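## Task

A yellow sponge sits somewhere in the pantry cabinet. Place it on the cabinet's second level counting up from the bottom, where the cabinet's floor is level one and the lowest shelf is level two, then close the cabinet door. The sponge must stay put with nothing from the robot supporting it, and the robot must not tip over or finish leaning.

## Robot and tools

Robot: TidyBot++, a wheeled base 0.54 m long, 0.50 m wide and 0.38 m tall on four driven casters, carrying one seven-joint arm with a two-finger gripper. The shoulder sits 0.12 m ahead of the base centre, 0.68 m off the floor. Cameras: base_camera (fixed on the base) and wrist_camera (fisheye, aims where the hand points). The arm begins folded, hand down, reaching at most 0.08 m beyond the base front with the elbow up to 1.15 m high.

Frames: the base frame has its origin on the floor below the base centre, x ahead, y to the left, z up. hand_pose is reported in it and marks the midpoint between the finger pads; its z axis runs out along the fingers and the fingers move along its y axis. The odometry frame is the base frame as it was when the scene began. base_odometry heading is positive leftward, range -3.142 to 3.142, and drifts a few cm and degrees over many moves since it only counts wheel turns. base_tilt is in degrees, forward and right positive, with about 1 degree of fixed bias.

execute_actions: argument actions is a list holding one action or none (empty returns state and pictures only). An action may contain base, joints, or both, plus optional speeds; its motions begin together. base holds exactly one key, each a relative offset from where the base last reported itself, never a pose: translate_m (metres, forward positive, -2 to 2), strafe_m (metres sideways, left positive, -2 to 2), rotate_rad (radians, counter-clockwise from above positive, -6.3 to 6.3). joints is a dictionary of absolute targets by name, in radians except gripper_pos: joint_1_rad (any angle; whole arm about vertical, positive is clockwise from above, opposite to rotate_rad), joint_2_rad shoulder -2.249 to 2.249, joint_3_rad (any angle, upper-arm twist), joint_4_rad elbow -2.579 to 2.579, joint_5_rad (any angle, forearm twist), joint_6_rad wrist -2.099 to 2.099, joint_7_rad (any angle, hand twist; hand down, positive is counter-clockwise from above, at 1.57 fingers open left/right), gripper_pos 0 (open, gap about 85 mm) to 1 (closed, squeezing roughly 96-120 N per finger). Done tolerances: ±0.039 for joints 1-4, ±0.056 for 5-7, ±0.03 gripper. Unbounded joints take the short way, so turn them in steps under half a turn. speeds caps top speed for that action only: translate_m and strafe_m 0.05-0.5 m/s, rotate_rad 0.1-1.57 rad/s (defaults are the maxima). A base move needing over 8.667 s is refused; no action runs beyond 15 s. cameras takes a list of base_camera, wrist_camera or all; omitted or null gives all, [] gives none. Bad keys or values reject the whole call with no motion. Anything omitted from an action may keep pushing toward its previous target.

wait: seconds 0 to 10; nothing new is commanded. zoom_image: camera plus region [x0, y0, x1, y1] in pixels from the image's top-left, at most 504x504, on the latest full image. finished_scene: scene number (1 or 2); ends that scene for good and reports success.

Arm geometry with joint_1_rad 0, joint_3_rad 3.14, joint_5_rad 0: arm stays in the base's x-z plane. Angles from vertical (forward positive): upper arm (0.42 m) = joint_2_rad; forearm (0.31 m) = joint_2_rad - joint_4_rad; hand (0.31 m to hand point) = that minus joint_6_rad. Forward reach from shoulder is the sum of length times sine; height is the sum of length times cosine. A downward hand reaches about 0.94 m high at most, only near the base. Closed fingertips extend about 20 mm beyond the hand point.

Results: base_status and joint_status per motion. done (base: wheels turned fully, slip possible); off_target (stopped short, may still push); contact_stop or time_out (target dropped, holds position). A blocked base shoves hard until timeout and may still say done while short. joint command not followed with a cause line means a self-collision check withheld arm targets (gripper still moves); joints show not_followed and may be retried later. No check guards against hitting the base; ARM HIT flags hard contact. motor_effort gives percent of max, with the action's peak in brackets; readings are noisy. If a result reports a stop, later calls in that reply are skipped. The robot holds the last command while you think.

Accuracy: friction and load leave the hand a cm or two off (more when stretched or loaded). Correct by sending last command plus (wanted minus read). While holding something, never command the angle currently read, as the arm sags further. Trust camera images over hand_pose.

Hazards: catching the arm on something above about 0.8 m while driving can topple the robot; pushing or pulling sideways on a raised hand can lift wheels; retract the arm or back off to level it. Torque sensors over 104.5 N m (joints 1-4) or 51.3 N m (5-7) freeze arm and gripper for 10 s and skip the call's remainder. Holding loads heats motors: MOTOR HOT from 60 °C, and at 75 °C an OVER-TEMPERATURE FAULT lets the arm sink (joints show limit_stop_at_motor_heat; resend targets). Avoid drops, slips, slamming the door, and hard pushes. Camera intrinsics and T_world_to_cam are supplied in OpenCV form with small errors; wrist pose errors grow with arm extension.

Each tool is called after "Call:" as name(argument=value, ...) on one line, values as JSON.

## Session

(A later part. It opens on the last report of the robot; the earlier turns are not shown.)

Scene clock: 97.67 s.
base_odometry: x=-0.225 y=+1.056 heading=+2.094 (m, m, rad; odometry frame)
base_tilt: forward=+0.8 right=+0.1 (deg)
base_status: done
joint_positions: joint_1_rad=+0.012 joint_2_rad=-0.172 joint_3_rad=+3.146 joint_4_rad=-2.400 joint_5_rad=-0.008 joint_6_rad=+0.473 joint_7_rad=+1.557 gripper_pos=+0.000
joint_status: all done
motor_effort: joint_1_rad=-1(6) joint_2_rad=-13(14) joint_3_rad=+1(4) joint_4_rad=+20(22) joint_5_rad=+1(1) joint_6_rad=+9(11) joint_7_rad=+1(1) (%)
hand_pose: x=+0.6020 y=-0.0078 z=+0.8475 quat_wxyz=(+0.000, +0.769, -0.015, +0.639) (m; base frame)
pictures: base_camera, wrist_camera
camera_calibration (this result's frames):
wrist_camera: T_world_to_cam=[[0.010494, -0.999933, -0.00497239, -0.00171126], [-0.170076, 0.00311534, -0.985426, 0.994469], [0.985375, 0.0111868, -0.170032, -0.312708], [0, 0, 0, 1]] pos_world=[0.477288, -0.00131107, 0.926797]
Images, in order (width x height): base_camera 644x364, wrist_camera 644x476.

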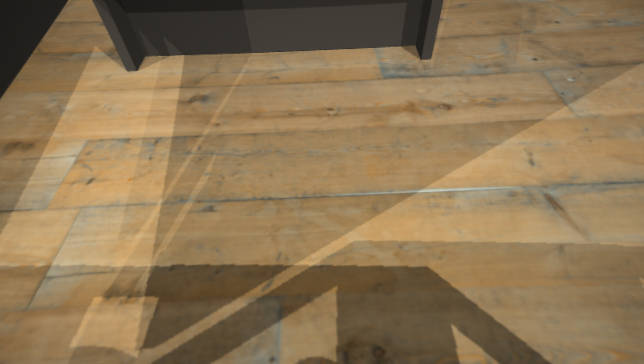

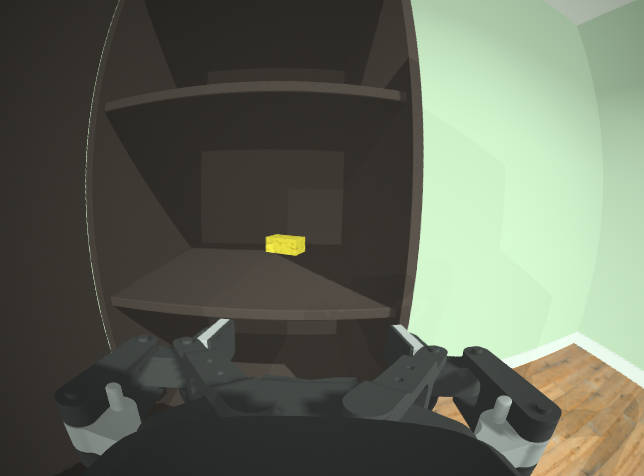

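Call:
zoom_image(camera="wrist_camera", region=[240,210,340,280])

Region (240, 210, 340, 280) of wrist_camera's 644x476 image, scaled by 5.040; it fills the top 353 rows of this view, and the rest is white.

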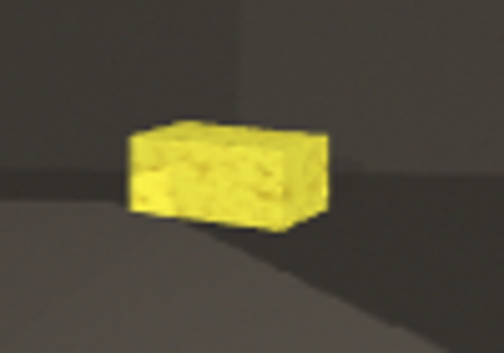

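Call:
execute_actions(actions=[{"base":{"translate_m":-0.22}}], cameras=[])

Call:
execute_actions(actions=[{"joints":{"joint_1_rad":0.06,"joint_2_rad":0.745,"joint_4_rad":-1.39,"joint_6_rad":0.34,"gripper_pos":1}}], cameras=[])

Call:
execute_actions(actions=[{"base":{"translate_m":0.3},"speeds":{"translate_m":0.2}}])

Scene clock: 105.00 s.
base_odometry: x=-0.114 y=+0.866 heading=+2.095 (m, m, rad; odometry frame)
base_tilt: forward=+0.7 right=+0.1 (deg)
base_status: done
joint_positions: joint_1_rad=+0.012 joint_2_rad=-0.172 joint_3_rad=+3.146 joint_4_rad=-2.400 joint_5_rad=-0.008 joint_6_rad=+0.473 joint_7_rad=+1.557 gripper_pos=+0.000
joint_status: not commanded
motor_effort: joint_1_rad=+0(2) joint_2_rad=-12(17) joint_3_rad=+1(0) joint_4_rad=+20(21) joint_5_rad=+0(0) joint_6_rad=+9(10) joint_7_rad=+1(1) (%)
hand_pose: x=+0.6020 y=-0.0078 z=+0.8476 quat_wxyz=(+0.000, +0.769, -0.015, +0.639) (m; base frame)
pictures: none
No camera images: the call's "cameras" was empty. Leave "cameras" out to get every camera's image.

Scene clock: 107.30 s.
base_odometry: x=-0.115 y=+0.866 heading=+2.095 (m, m, rad; odometry frame)
base_tilt: forward=+0.8 right=+0.1 (deg)
base_status: not commanded
joint_positions: joint_1_rad=+0.037 joint_2_rad=+0.729 joint_3_rad=+3.146 joint_4_rad=-1.416 joint_5_rad=-0.008 joint_6_rad=+0.382 joint_7_rad=+1.557 gripper_pos=+0.999
joint_status: all done
motor_effort: joint_1_rad=-1(1) joint_2_rad=-44(46) joint_3_rad=+0(0) joint_4_rad=+21(21) joint_5_rad=+0(0) joint_6_rad=+9(10) joint_7_rad=+1(1) (%)
hand_pose: x=+0.9681 y=-0.0342 z=+0.7649 quat_wxyz=(+0.009, +0.772, -0.024, +0.636) (m; base frame)
pictures: none
No camera images: the call's "cameras" was empty. Leave "cameras" out to get every camera's image.

Scene clock: 109.60 s.
base_odometry: x=-0.264 y=+1.126 heading=+2.094 (m, m, rad; odometry frame)
base_tilt: forward=+0.8 right=+0.1 (deg)
base_status: done
joint_positions: joint_1_rad=+0.041 joint_2_rad=+0.731 joint_3_rad=+3.146 joint_4_rad=-1.409 joint_5_rad=-0.008 joint_6_rad=+0.380 joint_7_rad=+1.557 gripper_pos=+0.999
joint_status: not commanded
motor_effort: joint_1_rad=-1(3) joint_2_rad=-44(48) joint_3_rad=+0(1) joint_4_rad=+21(22) joint_5_rad=+0(0) joint_6_rad=+9(10) joint_7_rad=+1(1) (%)
hand_pose: x=+0.9697 y=-0.0376 z=+0.7669 quat_wxyz=(+0.010, +0.770, -0.025, +0.637) (m; base frame)
pictures: base_camera, wrist_camera
camera_calibration (this result's frames):
wrist_camera: T_world_to_cam=[[-0.0176363, -0.999843, -0.00155171, -0.0111267], [-0.175622, 0.00462563, -0.984447, 0.982333], [0.9843, -0.0170895, -0.175676, -0.684155], [0, 0, 0, 1]] pos_world=[0.845736, -0.0273608, 0.846848]
Images, in order (width x height): base_camera 644x364, wrist_camera 644x476.

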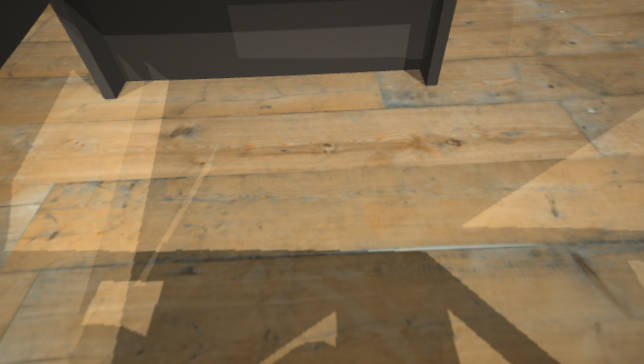

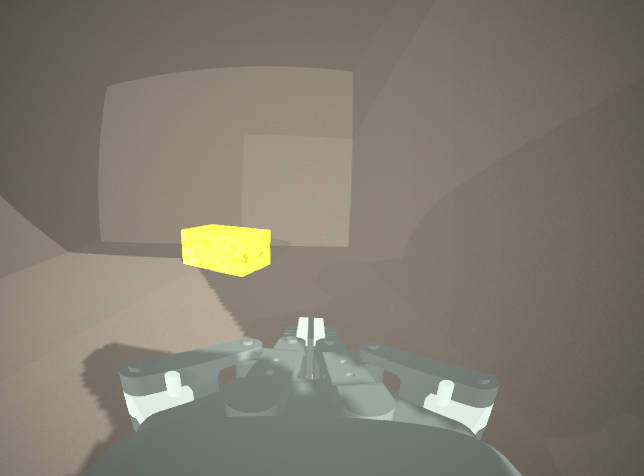

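Call:
execute_actions(actions=[{"base":{"translate_m":0.15},"speeds":{"translate_m":0.1}}], cameras=["wrist_camera"])

Call:
execute_actions(actions=[{"joints":{"joint_1_rad":-0.11}}], cameras=["wrist_camera"])

Scene clock: 113.20 s.
base_odometry: x=-0.339 y=+1.256 heading=+2.094 (m, m, rad; odometry frame)
base_tilt: forward=+0.8 right=+0.1 (deg)
base_status: done
joint_positions: joint_1_rad=+0.042 joint_2_rad=+0.731 joint_3_rad=+3.146 joint_4_rad=-1.408 joint_5_rad=-0.008 joint_6_rad=+0.380 joint_7_rad=+1.557 gripper_pos=+0.999
joint_status: not commanded
motor_effort: joint_1_rad=-1(4) joint_2_rad=-45(47) joint_3_rad=+0(1) joint_4_rad=+21(22) joint_5_rad=+0(0) joint_6_rad=+9(10) joint_7_rad=+1(1) (%)
hand_pose: x=+0.9698 y=-0.0381 z=+0.7669 quat_wxyz=(+0.010, +0.770, -0.025, +0.637) (m; base frame)
pictures: wrist_camera
camera_calibration (this result's frames):
wrist_camera: T_world_to_cam=[[-0.0182053, -0.999833, -0.00155224, -0.0110616], [-0.175614, 0.00472599, -0.984448, 0.982376], [0.984291, -0.0176496, -0.17567, -0.684237], [0, 0, 0, 1]] pos_world=[0.845805, -0.027779, 0.846881]
Images, in order (width x height): wrist_camera 644x476.

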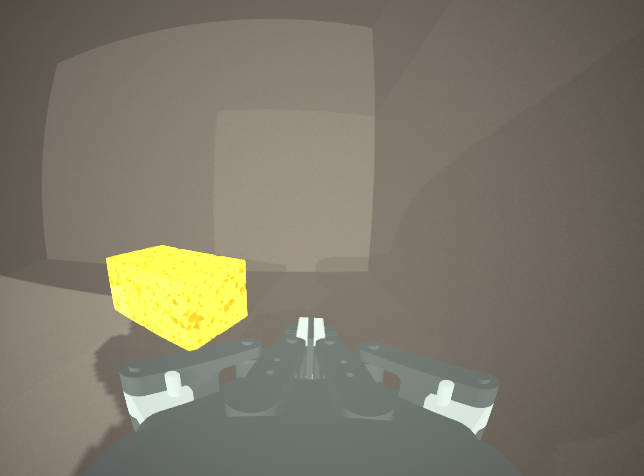

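Scene clock: 114.37 s.
base_odometry: x=-0.339 y=+1.256 heading=+2.094 (m, m, rad; odometry frame)
base_tilt: forward=+0.8 right=+0.1 (deg)
base_status: not commanded
joint_positions: joint_1_rad=-0.113 joint_2_rad=+0.731 joint_3_rad=+3.141 joint_4_rad=-1.408 joint_5_rad=-0.008 joint_6_rad=+0.380 joint_7_rad=+1.557 gripper_pos=+0.999
joint_status: all done
motor_effort: joint_1_rad=-1(3) joint_2_rad=-45(45) joint_3_rad=+0(2) joint_4_rad=+21(21) joint_5_rad=+1(0) joint_6_rad=+9(9) joint_7_rad=+1(1) (%)
hand_pose: x=+0.9651 y=+0.0966 z=+0.7670 quat_wxyz=(-0.042, +0.770, +0.035, +0.636) (m; base frame)
pictures: wrist_camera
camera_calibration (this result's frames):
wrist_camera: T_world_to_cam=[[0.140017, -0.990136, -0.00506525, -0.0274936], [-0.17455, -0.0196472, -0.984452, 0.982285], [0.974642, 0.138724, -0.175579, -0.683098], [0, 0, 0, 1]] pos_world=[0.841084, 0.0868392, 0.846936]
Images, in order (width x height): wrist_camera 644x476.

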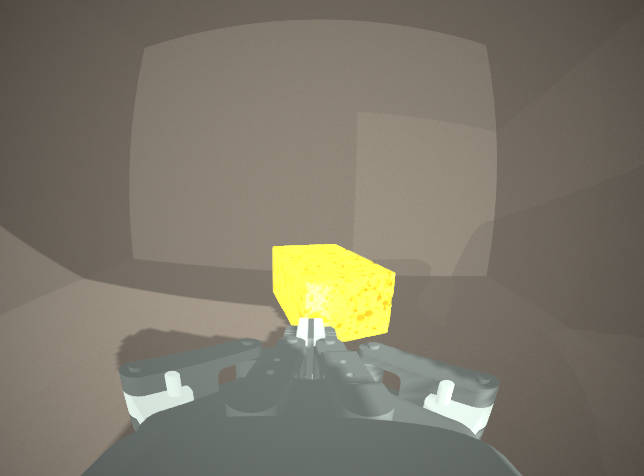

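Call:
execute_actions(actions=[{"joints":{"joint_1_rad":0.07}}], cameras=[])

Call:
execute_actions(actions=[{"base":{"translate_m":0.035},"speeds":{"translate_m":0.06}}], cameras=[])

Call:
execute_actions(actions=[{"joints":{"joint_1_rad":-0.09}}], cameras=["wrist_camera"])

Scene clock: 117.27 s.
base_odometry: x=-0.339 y=+1.256 heading=+2.094 (m, m, rad; odometry frame)
base_tilt: forward=+0.8 right=+0.1 (deg)
base_status: not commanded
joint_positions: joint_1_rad=+0.074 joint_2_rad=+0.731 joint_3_rad=+3.143 joint_4_rad=-1.408 joint_5_rad=-0.008 joint_6_rad=+0.380 joint_7_rad=+1.557 gripper_pos=+0.999
joint_status: all done
motor_effort: joint_1_rad=+0(4) joint_2_rad=-45(45) joint_3_rad=+0(2) joint_4_rad=+21(21) joint_5_rad=+0(2) joint_6_rad=+9(9) joint_7_rad=+1(1) (%)
hand_pose: x=+0.9683 y=-0.0630 z=+0.7670 quat_wxyz=(+0.019, +0.770, -0.037, +0.637) (m; base frame)
pictures: none
No camera images: the call's "cameras" was empty. Leave "cameras" out to get every camera's image.

Scene clock: 118.37 s.
base_odometry: x=-0.357 y=+1.286 heading=+2.094 (m, m, rad; odometry frame)
base_tilt: forward=+0.8 right=+0.1 (deg)
base_status: done
joint_positions: joint_1_rad=+0.074 joint_2_rad=+0.732 joint_3_rad=+3.143 joint_4_rad=-1.408 joint_5_rad=-0.008 joint_6_rad=+0.379 joint_7_rad=+1.557 gripper_pos=+0.999
joint_status: not commanded
motor_effort: joint_1_rad=+0(4) joint_2_rad=-45(47) joint_3_rad=+0(1) joint_4_rad=+21(22) joint_5_rad=+0(1) joint_6_rad=+9(10) joint_7_rad=+1(1) (%)
hand_pose: x=+0.9683 y=-0.0630 z=+0.7668 quat_wxyz=(+0.019, +0.770, -0.037, +0.637) (m; base frame)
pictures: none
No camera images: the call's "cameras" was empty. Leave "cameras" out to get every camera's image.

Scene clock: 119.50 s.
base_odometry: x=-0.357 y=+1.286 heading=+2.094 (m, m, rad; odometry frame)
base_tilt: forward=+0.8 right=+0.1 (deg)
base_status: not commanded
joint_positions: joint_1_rad=-0.093 joint_2_rad=+0.732 joint_3_rad=+3.139 joint_4_rad=-1.408 joint_5_rad=-0.008 joint_6_rad=+0.379 joint_7_rad=+1.557 gripper_pos=+0.999
joint_status: all done
motor_effort: joint_1_rad=-1(4) joint_2_rad=-44(45) joint_3_rad=+0(2) joint_4_rad=+21(21) joint_5_rad=+0(0) joint_6_rad=+9(10) joint_7_rad=+1(1) (%)
hand_pose: x=+0.9668 y=+0.0810 z=+0.7669 quat_wxyz=(-0.036, +0.770, +0.027, +0.636) (m; base frame)
pictures: wrist_camera
camera_calibration (this result's frames):
wrist_camera: T_world_to_cam=[[0.121942, -0.992517, -0.00627066, -0.0245212], [-0.175139, -0.0152982, -0.984425, 0.98236], [0.976963, 0.121141, -0.175694, -0.683306], [0, 0, 0, 1]] pos_world=[0.842604, 0.0734668, 0.846853]
Images, in order (width x height): wrist_camera 644x476.

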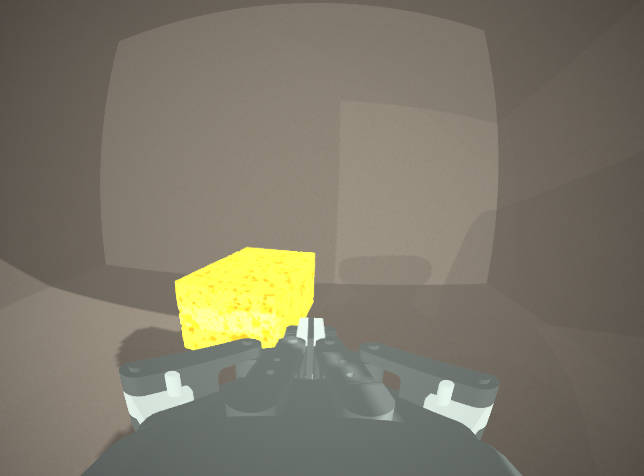

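Call:
execute_actions(actions=[{"base":{"translate_m":-0.12},"speeds":{"translate_m":0.1}}], cameras=[])

Call:
execute_actions(actions=[{"joints":{"joint_1_rad":-0.155,"gripper_pos":0}}], cameras=["wrist_camera"])

Scene clock: 122.57 s.
base_odometry: x=-0.297 y=+1.183 heading=+2.094 (m, m, rad; odometry frame)
base_tilt: forward=+0.8 right=+0.1 (deg)
base_status: done
joint_positions: joint_1_rad=-0.093 joint_2_rad=+0.732 joint_3_rad=+3.139 joint_4_rad=-1.408 joint_5_rad=-0.008 joint_6_rad=+0.379 joint_7_rad=+1.557 gripper_pos=+0.999
joint_status: not commanded
motor_effort: joint_1_rad=-1(4) joint_2_rad=-45(47) joint_3_rad=+0(1) joint_4_rad=+21(22) joint_5_rad=+0(1) joint_6_rad=+9(10) joint_7_rad=+1(1) (%)
hand_pose: x=+0.9669 y=+0.0810 z=+0.7669 quat_wxyz=(-0.036, +0.770, +0.027, +0.636) (m; base frame)
pictures: none
No camera images: the call's "cameras" was empty. Leave "cameras" out to get every camera's image.

Scene clock: 123.67 s.
base_odometry: x=-0.297 y=+1.183 heading=+2.094 (m, m, rad; odometry frame)
base_tilt: forward=+0.8 right=+0.1 (deg)
base_status: not commanded
joint_positions: joint_1_rad=-0.146 joint_2_rad=+0.732 joint_3_rad=+3.139 joint_4_rad=-1.408 joint_5_rad=-0.008 joint_6_rad=+0.379 joint_7_rad=+1.557 gripper_pos=+0.000
joint_status: all done
motor_effort: joint_1_rad=-1(4) joint_2_rad=-45(45) joint_3_rad=+0(1) joint_4_rad=+21(21) joint_5_rad=+0(0) joint_6_rad=+9(10) joint_7_rad=+1(1) (%)
hand_pose: x=+0.9614 y=+0.1254 z=+0.7669 quat_wxyz=(-0.053, +0.769, +0.047, +0.635) (m; base frame)
pictures: wrist_camera
camera_calibration (this result's frames):
wrist_camera: T_world_to_cam=[[0.173898, -0.984744, -0.00626783, -0.0307095], [-0.173968, -0.0244553, -0.984448, 0.982224], [0.969275, 0.172284, -0.175566, -0.682588], [0, 0, 0, 1]] pos_world=[0.837831, 0.111379, 0.846917]
Images, in order (width x height): wrist_camera 644x476.

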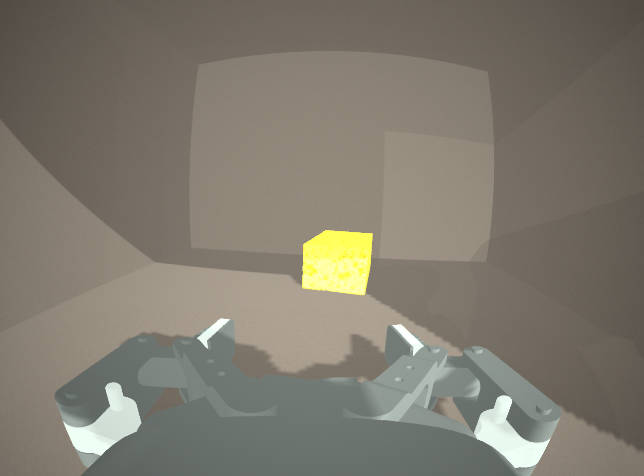

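Call:
execute_actions(actions=[{"base":{"translate_m":0.13},"speeds":{"translate_m":0.08}}], cameras=["wrist_camera"])

Scene clock: 127.17 s.
base_odometry: x=-0.361 y=+1.295 heading=+2.094 (m, m, rad; odometry frame)
base_tilt: forward=+0.8 right=+0.1 (deg)
base_status: done
joint_positions: joint_1_rad=-0.146 joint_2_rad=+0.732 joint_3_rad=+3.139 joint_4_rad=-1.408 joint_5_rad=-0.008 joint_6_rad=+0.379 joint_7_rad=+1.557 gripper_pos=+0.000
joint_status: not commanded
motor_effort: joint_1_rad=-1(1) joint_2_rad=-45(47) joint_3_rad=+0(1) joint_4_rad=+21(22) joint_5_rad=+1(0) joint_6_rad=+9(10) joint_7_rad=+1(1) (%)
hand_pose: x=+0.9615 y=+0.1255 z=+0.7669 quat_wxyz=(-0.053, +0.769, +0.047, +0.635) (m; base frame)
pictures: wrist_camera
camera_calibration (this result's frames):
wrist_camera: T_world_to_cam=[[0.173946, -0.984735, -0.00627144, -0.030714], [-0.174073, -0.0244792, -0.984428, 0.982233], [0.969248, 0.172329, -0.175674, -0.682547], [0, 0, 0, 1]] pos_world=[0.83788, 0.111422, 0.84684]
Images, in order (width x height): wrist_camera 644x476.

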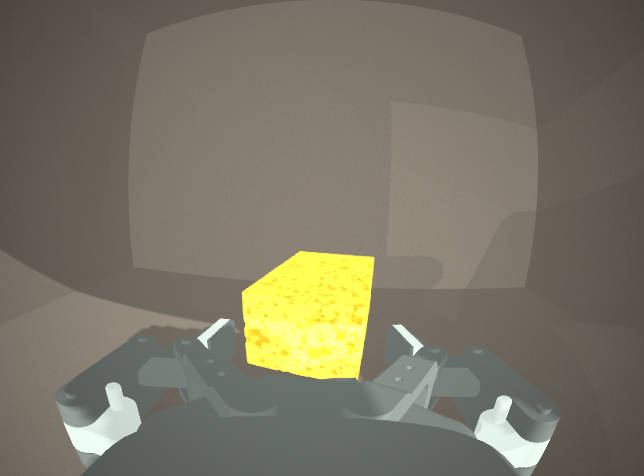

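Centered. Advance and grip.

Call:
execute_actions(actions=[{"base":{"translate_m":0.05},"speeds":{"translate_m":0.06}}], cameras=["wrist_camera"])

Call:
execute_actions(actions=[{"joints":{"gripper_pos":1}}], cameras=["wrist_camera"])

Scene clock: 129.67 s.
base_odometry: x=-0.386 y=+1.339 heading=+2.093 (m, m, rad; odometry frame)
base_tilt: forward=+0.8 right=+0.1 (deg)
base_status: done
joint_positions: joint_1_rad=-0.146 joint_2_rad=+0.732 joint_3_rad=+3.139 joint_4_rad=-1.408 joint_5_rad=-0.008 joint_6_rad=+0.379 joint_7_rad=+1.557 gripper_pos=+0.000
joint_status: not commanded
motor_effort: joint_1_rad=-1(4) joint_2_rad=-45(47) joint_3_rad=+0(1) joint_4_rad=+21(21) joint_5_rad=+0(0) joint_6_rad=+9(10) joint_7_rad=+1(1) (%)
hand_pose: x=+0.9615 y=+0.1255 z=+0.7669 quat_wxyz=(-0.053, +0.769, +0.047, +0.635) (m; base frame)
pictures: wrist_camera
camera_calibration (this result's frames):
wrist_camera: T_world_to_cam=[[0.173969, -0.984731, -0.00627052, -0.0307181], [-0.174032, -0.0244769, -0.984436, 0.98224], [0.969251, 0.172352, -0.175633, -0.682597], [0, 0, 0, 1]] pos_world=[0.837893, 0.11144, 0.846873]
Images, in order (width x height): wrist_camera 644x476.

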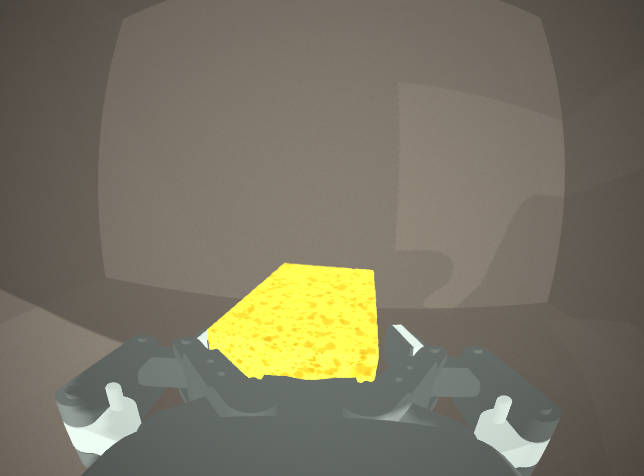

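Scene clock: 130.77 s.
base_odometry: x=-0.386 y=+1.339 heading=+2.093 (m, m, rad; odometry frame)
base_tilt: forward=+0.8 right=+0.1 (deg)
base_status: not commanded
joint_positions: joint_1_rad=-0.146 joint_2_rad=+0.732 joint_3_rad=+3.139 joint_4_rad=-1.407 joint_5_rad=-0.008 joint_6_rad=+0.379 joint_7_rad=+1.557 gripper_pos=+0.373
joint_status: gripper_pos off_target (ended at +0.373, target +1.000)
motor_effort: joint_1_rad=-1(1) joint_2_rad=-44(45) joint_3_rad=+0(0) joint_4_rad=+21(21) joint_5_rad=+0(0) joint_6_rad=+10(9) joint_7_rad=+1(1) (%)
hand_pose: x=+0.9616 y=+0.1255 z=+0.7671 quat_wxyz=(-0.053, +0.769, +0.047, +0.635) (m; base frame)
pictures: wrist_camera
camera_calibration (this result's frames):
wrist_camera: T_world_to_cam=[[0.173971, -0.984731, -0.00625875, -0.0307306], [-0.173614, -0.0244148, -0.984511, 0.982146], [0.969326, 0.172363, -0.175211, -0.683047], [0, 0, 0, 1]] pos_world=[0.837955, 0.111449, 0.847064]
Images, in order (width x height): wrist_camera 644x476.

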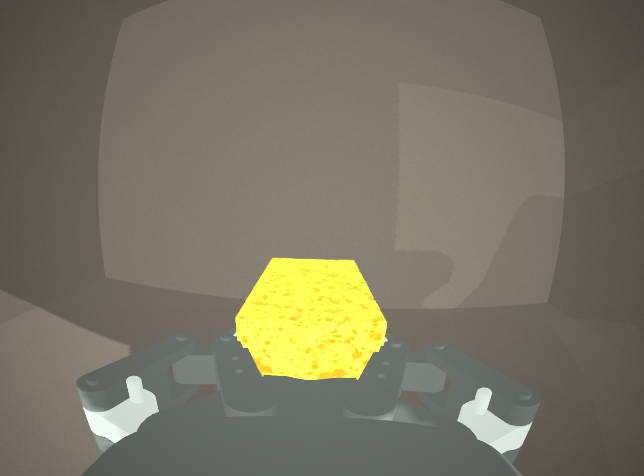

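Call:
execute_actions(actions=[{"joints":{"joint_2_rad":0.72}}], cameras=[])

Call:
execute_actions(actions=[{"base":{"translate_m":-0.55},"speeds":{"translate_m":0.3}}], cameras=[])

Call:
execute_actions(actions=[{"joints":{"joint_2_rad":1.14,"joint_4_rad":-1.4,"joint_6_rad":0.77}}])

Scene clock: 132.90 s.
base_odometry: x=-0.386 y=+1.339 heading=+2.093 (m, m, rad; odometry frame)
base_tilt: forward=+0.8 right=+0.1 (deg)
base_status: not commanded
joint_positions: joint_1_rad=-0.146 joint_2_rad=+0.730 joint_3_rad=+3.139 joint_4_rad=-1.407 joint_5_rad=-0.008 joint_6_rad=+0.379 joint_7_rad=+1.557 gripper_pos=+0.373
joint_status: all done
motor_effort: joint_1_rad=-2(1) joint_2_rad=-45(46) joint_3_rad=+0(0) joint_4_rad=+21(21) joint_5_rad=+1(1) joint_6_rad=+10(10) joint_7_rad=+1(1) (%)
hand_pose: x=+0.9615 y=+0.1255 z=+0.7685 quat_wxyz=(-0.053, +0.769, +0.047, +0.636) (m; base frame)
pictures: none
No camera images: the call's "cameras" was empty. Leave "cameras" out to get every camera's image.

Scene clock: 135.77 s.
base_odometry: x=-0.112 y=+0.862 heading=+2.093 (m, m, rad; odometry frame)
base_tilt: forward=+0.8 right=+0.1 (deg)
base_status: done
joint_positions: joint_1_rad=-0.148 joint_2_rad=+0.730 joint_3_rad=+3.139 joint_4_rad=-1.406 joint_5_rad=-0.008 joint_6_rad=+0.378 joint_7_rad=+1.557 gripper_pos=+0.374
joint_status: not commanded
motor_effort: joint_1_rad=-1(4) joint_2_rad=-45(48) joint_3_rad=+0(2) joint_4_rad=+21(22) joint_5_rad=+1(1) joint_6_rad=+9(10) joint_7_rad=+1(1) (%)
hand_pose: x=+0.9612 y=+0.1272 z=+0.7689 quat_wxyz=(-0.054, +0.769, +0.048, +0.636) (m; base frame)
pictures: none
No camera images: the call's "cameras" was empty. Leave "cameras" out to get every camera's image.

Scene clock: 137.43 s.
base_odometry: x=-0.112 y=+0.862 heading=+2.093 (m, m, rad; odometry frame)
base_tilt: forward=+0.8 right=+0.1 (deg)
base_status: not commanded
joint_positions: joint_1_rad=-0.148 joint_2_rad=+1.141 joint_3_rad=+3.139 joint_4_rad=-1.406 joint_5_rad=-0.008 joint_6_rad=+0.727 joint_7_rad=+1.557 gripper_pos=+0.374
joint_status: all done
motor_effort: joint_1_rad=-1(1) joint_2_rad=-49(53) joint_3_rad=+0(0) joint_4_rad=+15(22) joint_5_rad=+0(1) joint_6_rad=+9(10) joint_7_rad=+1(1) (%)
hand_pose: x=+0.9696 y=+0.1276 z=+0.5197 quat_wxyz=(-0.050, +0.788, +0.049, +0.612) (m; base frame)
pictures: base_camera, wrist_camera
camera_calibration (this result's frames):
wrist_camera: T_world_to_cam=[[0.173057, -0.98489, -0.006506, -0.0306042], [-0.232037, -0.0343504, -0.9721, 0.791435], [0.957188, 0.169739, -0.234476, -0.691593], [0, 0, 0, 1]] pos_world=[0.850923, 0.114434, 0.606993]
Images, in order (width x height): base_camera 644x364, wrist_camera 644x476.

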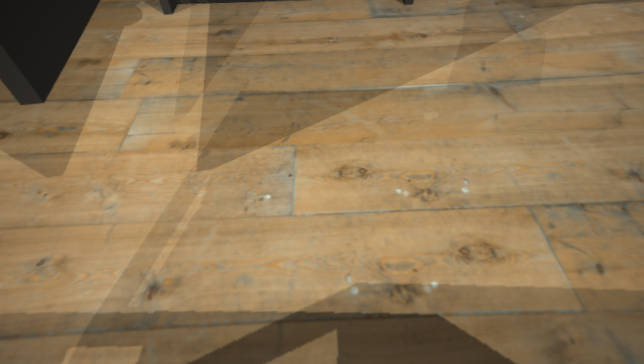

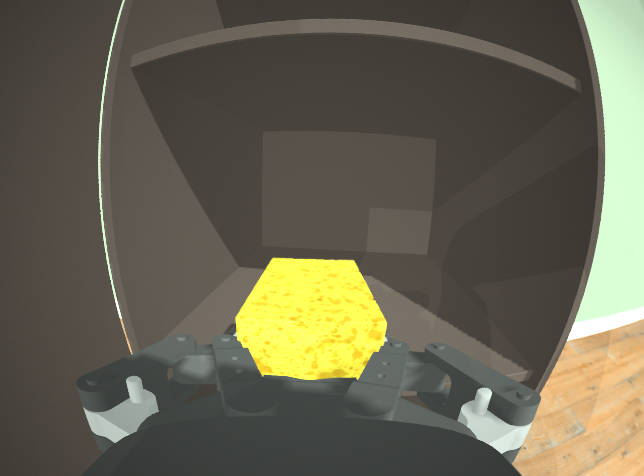

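Call:
execute_actions(actions=[{"base":{"translate_m":0.25},"speeds":{"translate_m":0.15}}], cameras=[])

Call:
execute_actions(actions=[{"joints":{"joint_2_rad":1.2}}])

Scene clock: 142.93 s.
base_odometry: x=-0.236 y=+1.079 heading=+2.093 (m, m, rad; odometry frame)
base_tilt: forward=+0.8 right=+0.1 (deg)
base_status: done
joint_positions: joint_1_rad=-0.148 joint_2_rad=+1.141 joint_3_rad=+3.139 joint_4_rad=-1.406 joint_5_rad=-0.008 joint_6_rad=+0.728 joint_7_rad=+1.557 gripper_pos=+0.374
joint_status: not commanded
motor_effort: joint_1_rad=-2(1) joint_2_rad=-49(50) joint_3_rad=+0(0) joint_4_rad=+16(17) joint_5_rad=+0(0) joint_6_rad=+9(10) joint_7_rad=+1(1) (%)
hand_pose: x=+0.9696 y=+0.1276 z=+0.5200 quat_wxyz=(-0.050, +0.788, +0.049, +0.612) (m; base frame)
pictures: none
No camera images: the call's "cameras" was empty. Leave "cameras" out to get every camera's image.

Scene clock: 143.83 s.
base_odometry: x=-0.236 y=+1.079 heading=+2.093 (m, m, rad; odometry frame)
base_tilt: forward=+0.8 right=+0.1 (deg)
base_status: not commanded
joint_positions: joint_1_rad=-0.148 joint_2_rad=+1.187 joint_3_rad=+3.139 joint_4_rad=-1.406 joint_5_rad=-0.008 joint_6_rad=+0.729 joint_7_rad=+1.557 gripper_pos=+0.374
joint_status: all done
motor_effort: joint_1_rad=-1(1) joint_2_rad=-49(52) joint_3_rad=+0(0) joint_4_rad=+15(16) joint_5_rad=+0(1) joint_6_rad=+9(10) joint_7_rad=+1(1) (%)
hand_pose: x=+0.9615 y=+0.1264 z=+0.4810 quat_wxyz=(-0.049, +0.801, +0.050, +0.594) (m; base frame)
pictures: base_camera, wrist_camera
camera_calibration (this result's frames):
wrist_camera: T_world_to_cam=[[0.172737, -0.984938, -0.00762621, -0.0297961], [-0.273852, -0.0405877, -0.960915, 0.787477], [0.946132, 0.168074, -0.276739, -0.661572], [0, 0, 0, 1]] pos_world=[0.846734, 0.113808, 0.573388]
Images, in order (width x height): base_camera 644x364, wrist_camera 644x476.

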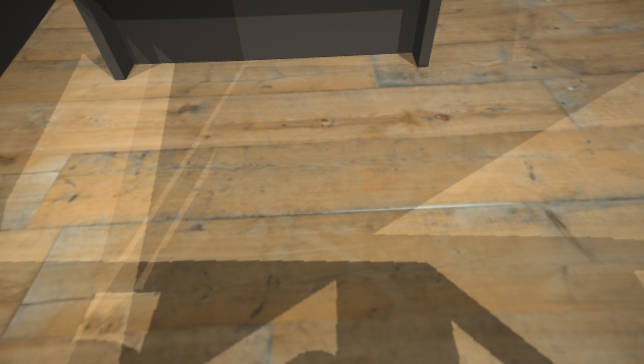

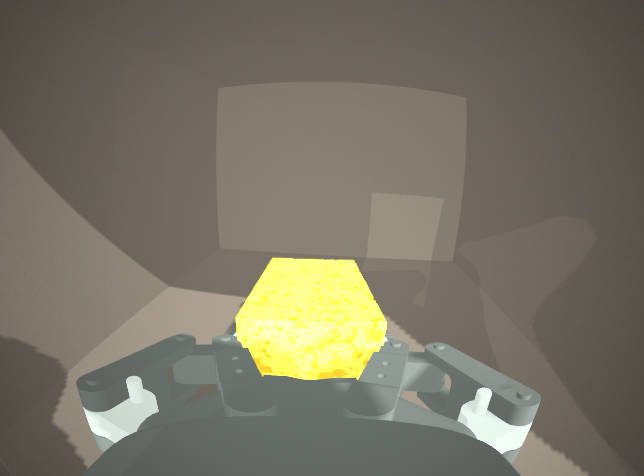

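Call:
execute_actions(actions=[{"joints":{"joint_2_rad":1.225}}], cameras=[])

Call:
execute_actions(actions=[{"joints":{"gripper_pos":0}}], cameras=[])

Call:
execute_actions(actions=[{"base":{"translate_m":-0.6},"speeds":{"translate_m":0.3}}], cameras=["wrist_camera"])

Call:
execute_actions(actions=[{"joints":{"joint_1_rad":0,"joint_2_rad":0.57,"joint_4_rad":-2.1,"joint_6_rad":1.3,"gripper_pos":1}}], cameras=[])

Call:
execute_actions(actions=[{"base":{"strafe_m":0.52}}], cameras=[])

Call:
execute_actions(actions=[{"base":{"translate_m":0.36}}])

Scene clock: 146.63 s.
base_odometry: x=-0.236 y=+1.079 heading=+2.093 (m, m, rad; odometry frame)
base_tilt: forward=+0.8 right=+0.1 (deg)
base_status: not commanded
joint_positions: joint_1_rad=-0.148 joint_2_rad=+1.206 joint_3_rad=+3.139 joint_4_rad=-1.406 joint_5_rad=-0.008 joint_6_rad=+0.729 joint_7_rad=+1.557 gripper_pos=+0.374
joint_status: all done
motor_effort: joint_1_rad=-1(1) joint_2_rad=-49(51) joint_3_rad=+0(0) joint_4_rad=+15(15) joint_5_rad=+0(0) joint_6_rad=+9(9) joint_7_rad=+1(1) (%)
hand_pose: x=+0.9577 y=+0.1258 z=+0.4653 quat_wxyz=(-0.048, +0.807, +0.050, +0.587) (m; base frame)
pictures: none
No camera images: the call's "cameras" was empty. Leave "cameras" out to get every camera's image.

Scene clock: 147.73 s.
base_odometry: x=-0.236 y=+1.079 heading=+2.093 (m, m, rad; odometry frame)
base_tilt: forward=+0.8 right=+0.1 (deg)
base_status: not commanded
joint_positions: joint_1_rad=-0.148 joint_2_rad=+1.206 joint_3_rad=+3.139 joint_4_rad=-1.406 joint_5_rad=-0.008 joint_6_rad=+0.729 joint_7_rad=+1.557 gripper_pos=+0.000
joint_status: all done
motor_effort: joint_1_rad=-1(1) joint_2_rad=-49(49) joint_3_rad=+0(0) joint_4_rad=+14(15) joint_5_rad=+0(0) joint_6_rad=+9(9) joint_7_rad=+1(1) (%)
hand_pose: x=+0.9577 y=+0.1258 z=+0.4653 quat_wxyz=(-0.048, +0.807, +0.050, +0.587) (m; base frame)
pictures: none
No camera images: the call's "cameras" was empty. Leave "cameras" out to get every camera's image.

Scene clock: 150.73 s.
base_odometry: x=+0.063 y=+0.559 heading=+2.093 (m, m, rad; odometry frame)
base_tilt: forward=+0.8 right=+0.1 (deg)
base_status: done
joint_positions: joint_1_rad=-0.150 joint_2_rad=+1.206 joint_3_rad=+3.139 joint_4_rad=-1.406 joint_5_rad=-0.008 joint_6_rad=+0.730 joint_7_rad=+1.557 gripper_pos=+0.000
joint_status: not commanded
motor_effort: joint_1_rad=-1(6) joint_2_rad=-49(50) joint_3_rad=+0(2) joint_4_rad=+14(16) joint_5_rad=+0(0) joint_6_rad=+9(9) joint_7_rad=+1(1) (%)
hand_pose: x=+0.9574 y=+0.1278 z=+0.4653 quat_wxyz=(-0.049, +0.807, +0.051, +0.587) (m; base frame)
pictures: wrist_camera
camera_calibration (this result's frames):
wrist_camera: T_world_to_cam=[[0.17494, -0.984546, -0.00808686, -0.0297424], [-0.290755, -0.0438124, -0.955794, 0.785625], [0.940669, 0.169558, -0.293926, -0.649234], [0, 0, 0, 1]] pos_world=[0.844342, 0.11522, 0.559828]
Images, in order (width x height): wrist_camera 644x476.

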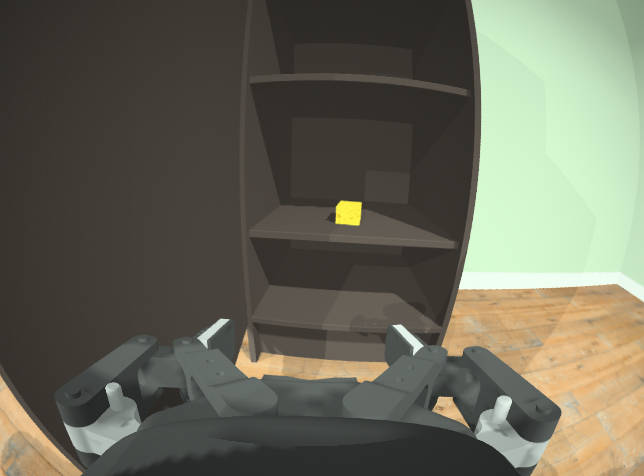

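Scene clock: 152.70 s.
base_odometry: x=+0.063 y=+0.559 heading=+2.093 (m, m, rad; odometry frame)
base_tilt: forward=+0.8 right=+0.1 (deg)
base_status: not commanded
joint_positions: joint_1_rad=-0.022 joint_2_rad=+0.590 joint_3_rad=+3.139 joint_4_rad=-2.077 joint_5_rad=-0.008 joint_6_rad=+1.260 joint_7_rad=+1.557 gripper_pos=+0.999
joint_status: all done
motor_effort: joint_1_rad=+0(1) joint_2_rad=-34(50) joint_3_rad=+0(0) joint_4_rad=+14(15) joint_5_rad=+0(0) joint_6_rad=+9(10) joint_7_rad=+1(1) (%)
hand_pose: x=+0.8037 y=+0.0156 z=+0.8028 quat_wxyz=(-0.013, +0.647, -0.001, +0.763) (m; base frame)
pictures: none
No camera images: the call's "cameras" was empty. Leave "cameras" out to get every camera's image.

Scene clock: 155.10 s.
base_odometry: x=-0.388 y=+0.300 heading=+2.093 (m, m, rad; odometry frame)
base_tilt: forward=+0.8 right=+0.1 (deg)
base_status: done
joint_positions: joint_1_rad=-0.011 joint_2_rad=+0.590 joint_3_rad=+3.139 joint_4_rad=-2.077 joint_5_rad=-0.008 joint_6_rad=+1.260 joint_7_rad=+1.557 gripper_pos=+0.999
joint_status: not commanded
motor_effort: joint_1_rad=-2(2) joint_2_rad=-34(35) joint_3_rad=+0(1) joint_4_rad=+14(14) joint_5_rad=+0(1) joint_6_rad=+9(10) joint_7_rad=+1(1) (%)
hand_pose: x=+0.8037 y=+0.0077 z=+0.8026 quat_wxyz=(-0.009, +0.647, -0.004, +0.762) (m; base frame)
pictures: none
No camera images: the call's "cameras" was empty. Leave "cameras" out to get every camera's image.

Scene clock: 157.17 s.
base_odometry: x=-0.568 y=+0.612 heading=+2.094 (m, m, rad; odometry frame)
base_tilt: forward=+0.8 right=+0.1 (deg)
base_status: done
joint_positions: joint_1_rad=-0.011 joint_2_rad=+0.588 joint_3_rad=+3.139 joint_4_rad=-2.080 joint_5_rad=-0.008 joint_6_rad=+1.260 joint_7_rad=+1.557 gripper_pos=+0.999
joint_status: not commanded
motor_effort: joint_1_rad=-1(0) joint_2_rad=-34(36) joint_3_rad=+0(0) joint_4_rad=+14(15) joint_5_rad=+0(0) joint_6_rad=+9(10) joint_7_rad=+1(1) (%)
hand_pose: x=+0.8028 y=+0.0077 z=+0.8024 quat_wxyz=(-0.009, +0.647, -0.004, +0.762) (m; base frame)
pictures: base_camera, wrist_camera
camera_calibration (this result's frames):
wrist_camera: T_world_to_cam=[[0.0349526, -0.999359, 0.00772487, -0.0183912], [0.174582, -0.0015051, -0.984642, 0.706791], [0.984022, 0.0357644, 0.174417, -0.793949], [0, 0, 0, 1]] pos_world=[0.658513, 0.0110795, 0.834557]
Images, in order (width x height): base_camera 644x364, wrist_camera 644x476.

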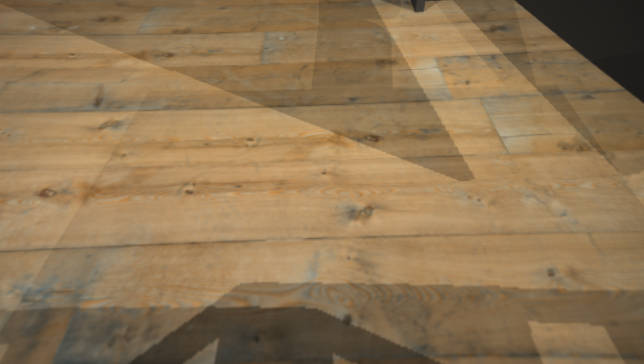

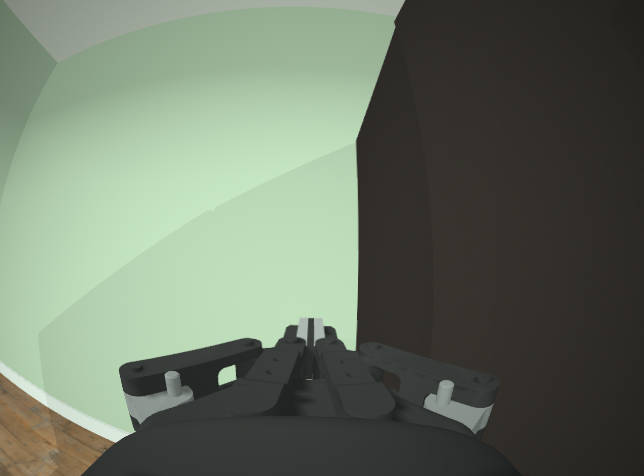

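Call:
execute_actions(actions=[{"base":{"strafe_m":-0.45},"speeds":{"strafe_m":0.15}}])

Scene clock: 166.87 s.
base_odometry: x=-0.178 y=+0.837 heading=+2.094 (m, m, rad; odometry frame)
base_tilt: forward=+0.8 right=+0.1 (deg)
base_status: done
joint_positions: joint_1_rad=-0.008 joint_2_rad=+0.588 joint_3_rad=+3.132 joint_4_rad=-2.081 joint_5_rad=-0.003 joint_6_rad=+1.261 joint_7_rad=+1.557 gripper_pos=+0.999
joint_status: not commanded
motor_effort: joint_1_rad=+0(8) joint_2_rad=-34(35) joint_3_rad=+0(7) joint_4_rad=+14(15) joint_5_rad=+0(7) joint_6_rad=+9(10) joint_7_rad=+1(2) (%)
hand_pose: x=+0.8026 y=+0.0108 z=+0.8023 quat_wxyz=(-0.012, +0.647, -0.003, +0.762) (m; base frame)
pictures: base_camera, wrist_camera
camera_calibration (this result's frames):
wrist_camera: T_world_to_cam=[[0.0422947, -0.99909, 0.00554679, -0.0194415], [0.174363, 0.00191456, -0.98468, 0.706955], [0.983773, 0.0426139, 0.174285, -0.793633], [0, 0, 0, 1]] pos_world=[0.65831, 0.0130424, 0.83455]
Images, in order (width x height): base_camera 644x364, wrist_camera 644x476.

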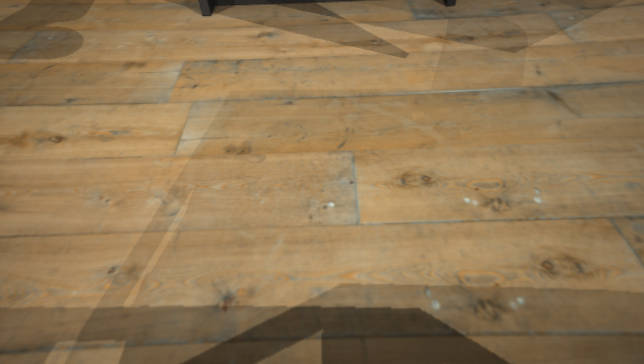

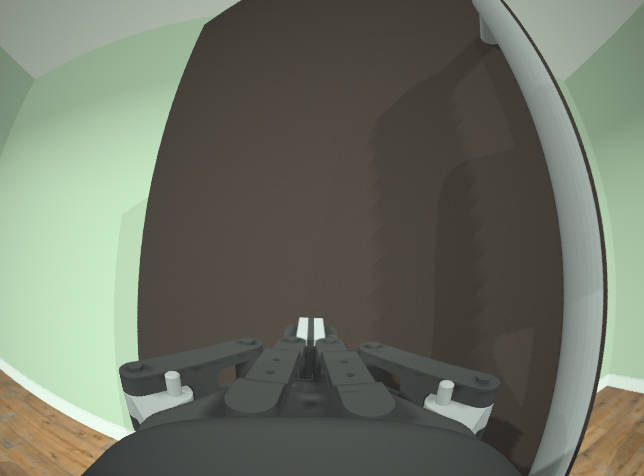

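Call:
execute_actions(actions=[{"base":{"translate_m":0.17},"speeds":{"translate_m":0.08}}])

Scene clock: 170.67 s.
base_odometry: x=-0.263 y=+0.984 heading=+2.094 (m, m, rad; odometry frame)
base_tilt: forward=+0.8 right=+0.1 (deg)
base_status: done
joint_positions: joint_1_rad=-0.008 joint_2_rad=+0.587 joint_3_rad=+3.132 joint_4_rad=-2.082 joint_5_rad=-0.003 joint_6_rad=+1.261 joint_7_rad=+1.557 gripper_pos=+0.999
joint_status: not commanded
motor_effort: joint_1_rad=-1(0) joint_2_rad=-34(36) joint_3_rad=+0(0) joint_4_rad=+14(15) joint_5_rad=-1(0) joint_6_rad=+9(10) joint_7_rad=+1(1) (%)
hand_pose: x=+0.8022 y=+0.0108 z=+0.8031 quat_wxyz=(-0.012, +0.647, -0.003, +0.762) (m; base frame)
pictures: base_camera, wrist_camera
camera_calibration (this result's frames):
wrist_camera: T_world_to_cam=[[0.0422901, -0.99909, 0.00558853, -0.019462], [0.175414, 0.00191815, -0.984493, 0.706779], [0.983586, 0.0426146, 0.175335, -0.794045], [0, 0, 0, 1]] pos_world=[0.657856, 0.013038, 0.835152]
Images, in order (width x height): base_camera 644x364, wrist_camera 644x476.

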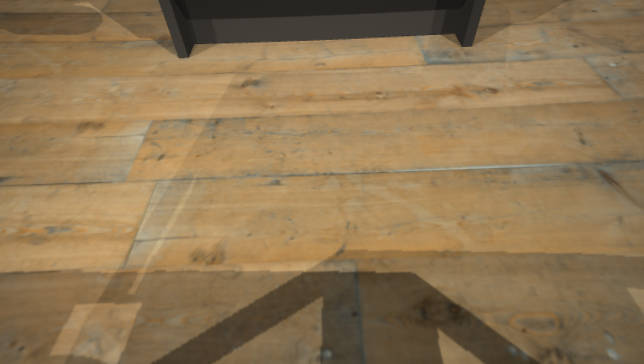

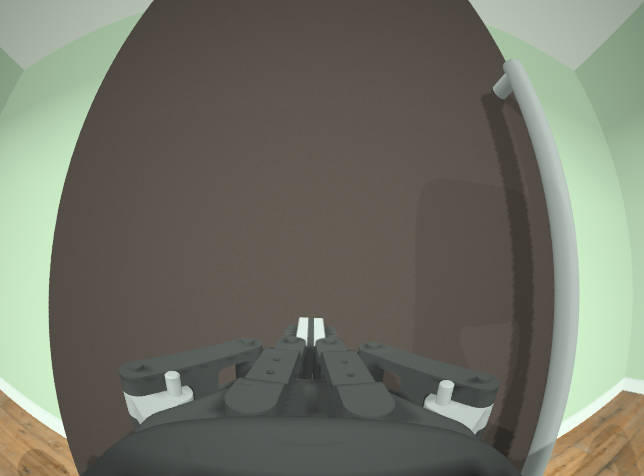

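Call:
execute_actions(actions=[{"base":{"translate_m":0.06},"speeds":{"translate_m":0.05}}], cameras=[])

Call:
execute_actions(actions=[{"base":{"translate_m":-0.35}}])

Scene clock: 173.33 s.
base_odometry: x=-0.292 y=+1.036 heading=+2.094 (m, m, rad; odometry frame)
base_tilt: forward=+0.7 right=+0.1 (deg)
base_status: done
joint_positions: joint_1_rad=-0.008 joint_2_rad=+0.535 joint_3_rad=+3.132 joint_4_rad=-2.187 joint_5_rad=-0.003 joint_6_rad=+1.300 joint_7_rad=+1.557 gripper_pos=+0.999
joint_status: not commanded
motor_effort: joint_1_rad=+1(3) joint_2_rad=-24(35) joint_3_rad=+2(1) joint_4_rad=+31(36) joint_5_rad=-1(1) joint_6_rad=+5(10) joint_7_rad=+1(1) (%)
hand_pose: x=+0.7692 y=+0.0105 z=+0.8028 quat_wxyz=(-0.012, +0.653, -0.002, +0.758) (m; base frame)
pictures: none
No camera images: the call's "cameras" was empty. Leave "cameras" out to get every camera's image.

Scene clock: 175.43 s.
base_odometry: x=-0.117 y=+0.732 heading=+2.094 (m, m, rad; odometry frame)
base_tilt: forward=+0.7 right=+0.1 (deg)
base_status: done
joint_positions: joint_1_rad=-0.007 joint_2_rad=+0.568 joint_3_rad=+3.133 joint_4_rad=-2.105 joint_5_rad=-0.003 joint_6_rad=+1.300 joint_7_rad=+1.557 gripper_pos=+0.999
joint_status: not commanded
motor_effort: joint_1_rad=-1(5) joint_2_rad=-34(36) joint_3_rad=+0(3) joint_4_rad=+13(29) joint_5_rad=+0(1) joint_6_rad=+9(11) joint_7_rad=+1(1) (%)
hand_pose: x=+0.7925 y=+0.0094 z=+0.8176 quat_wxyz=(-0.012, +0.634, -0.003, +0.774) (m; base frame)
pictures: base_camera, wrist_camera
camera_calibration (this result's frames):
wrist_camera: T_world_to_cam=[[0.0398776, -0.999176, 0.00757607, -0.0202716], [0.209919, 0.000964608, -0.977718, 0.689859], [0.976905, 0.0405794, 0.209785, -0.809781], [0, 0, 0, 1]] pos_world=[0.647073, 0.0119401, 0.844521]
Images, in order (width x height): base_camera 644x364, wrist_camera 644x476.

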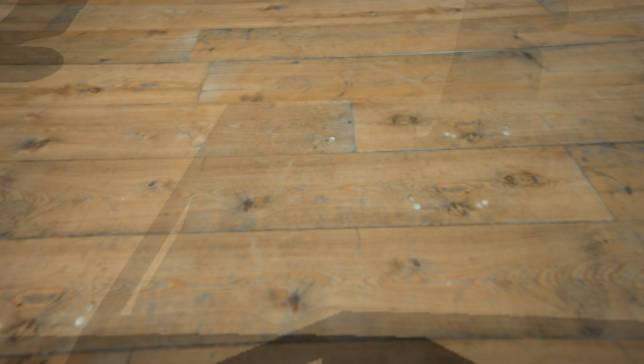

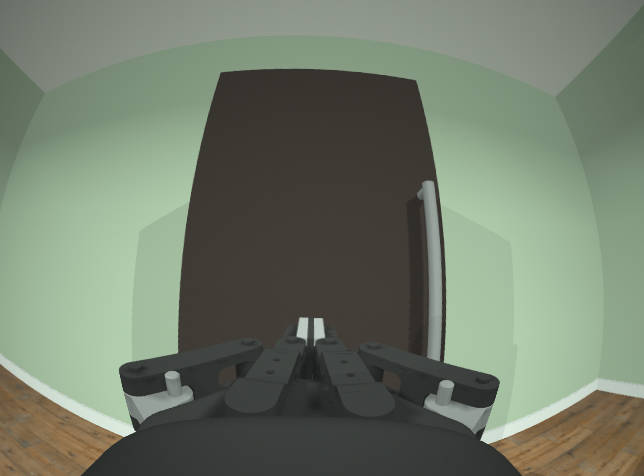

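It pushed firmly against the stop, so the door is closed.

Call:
finished_scene(scene=2)

The scene is finished: the task was done.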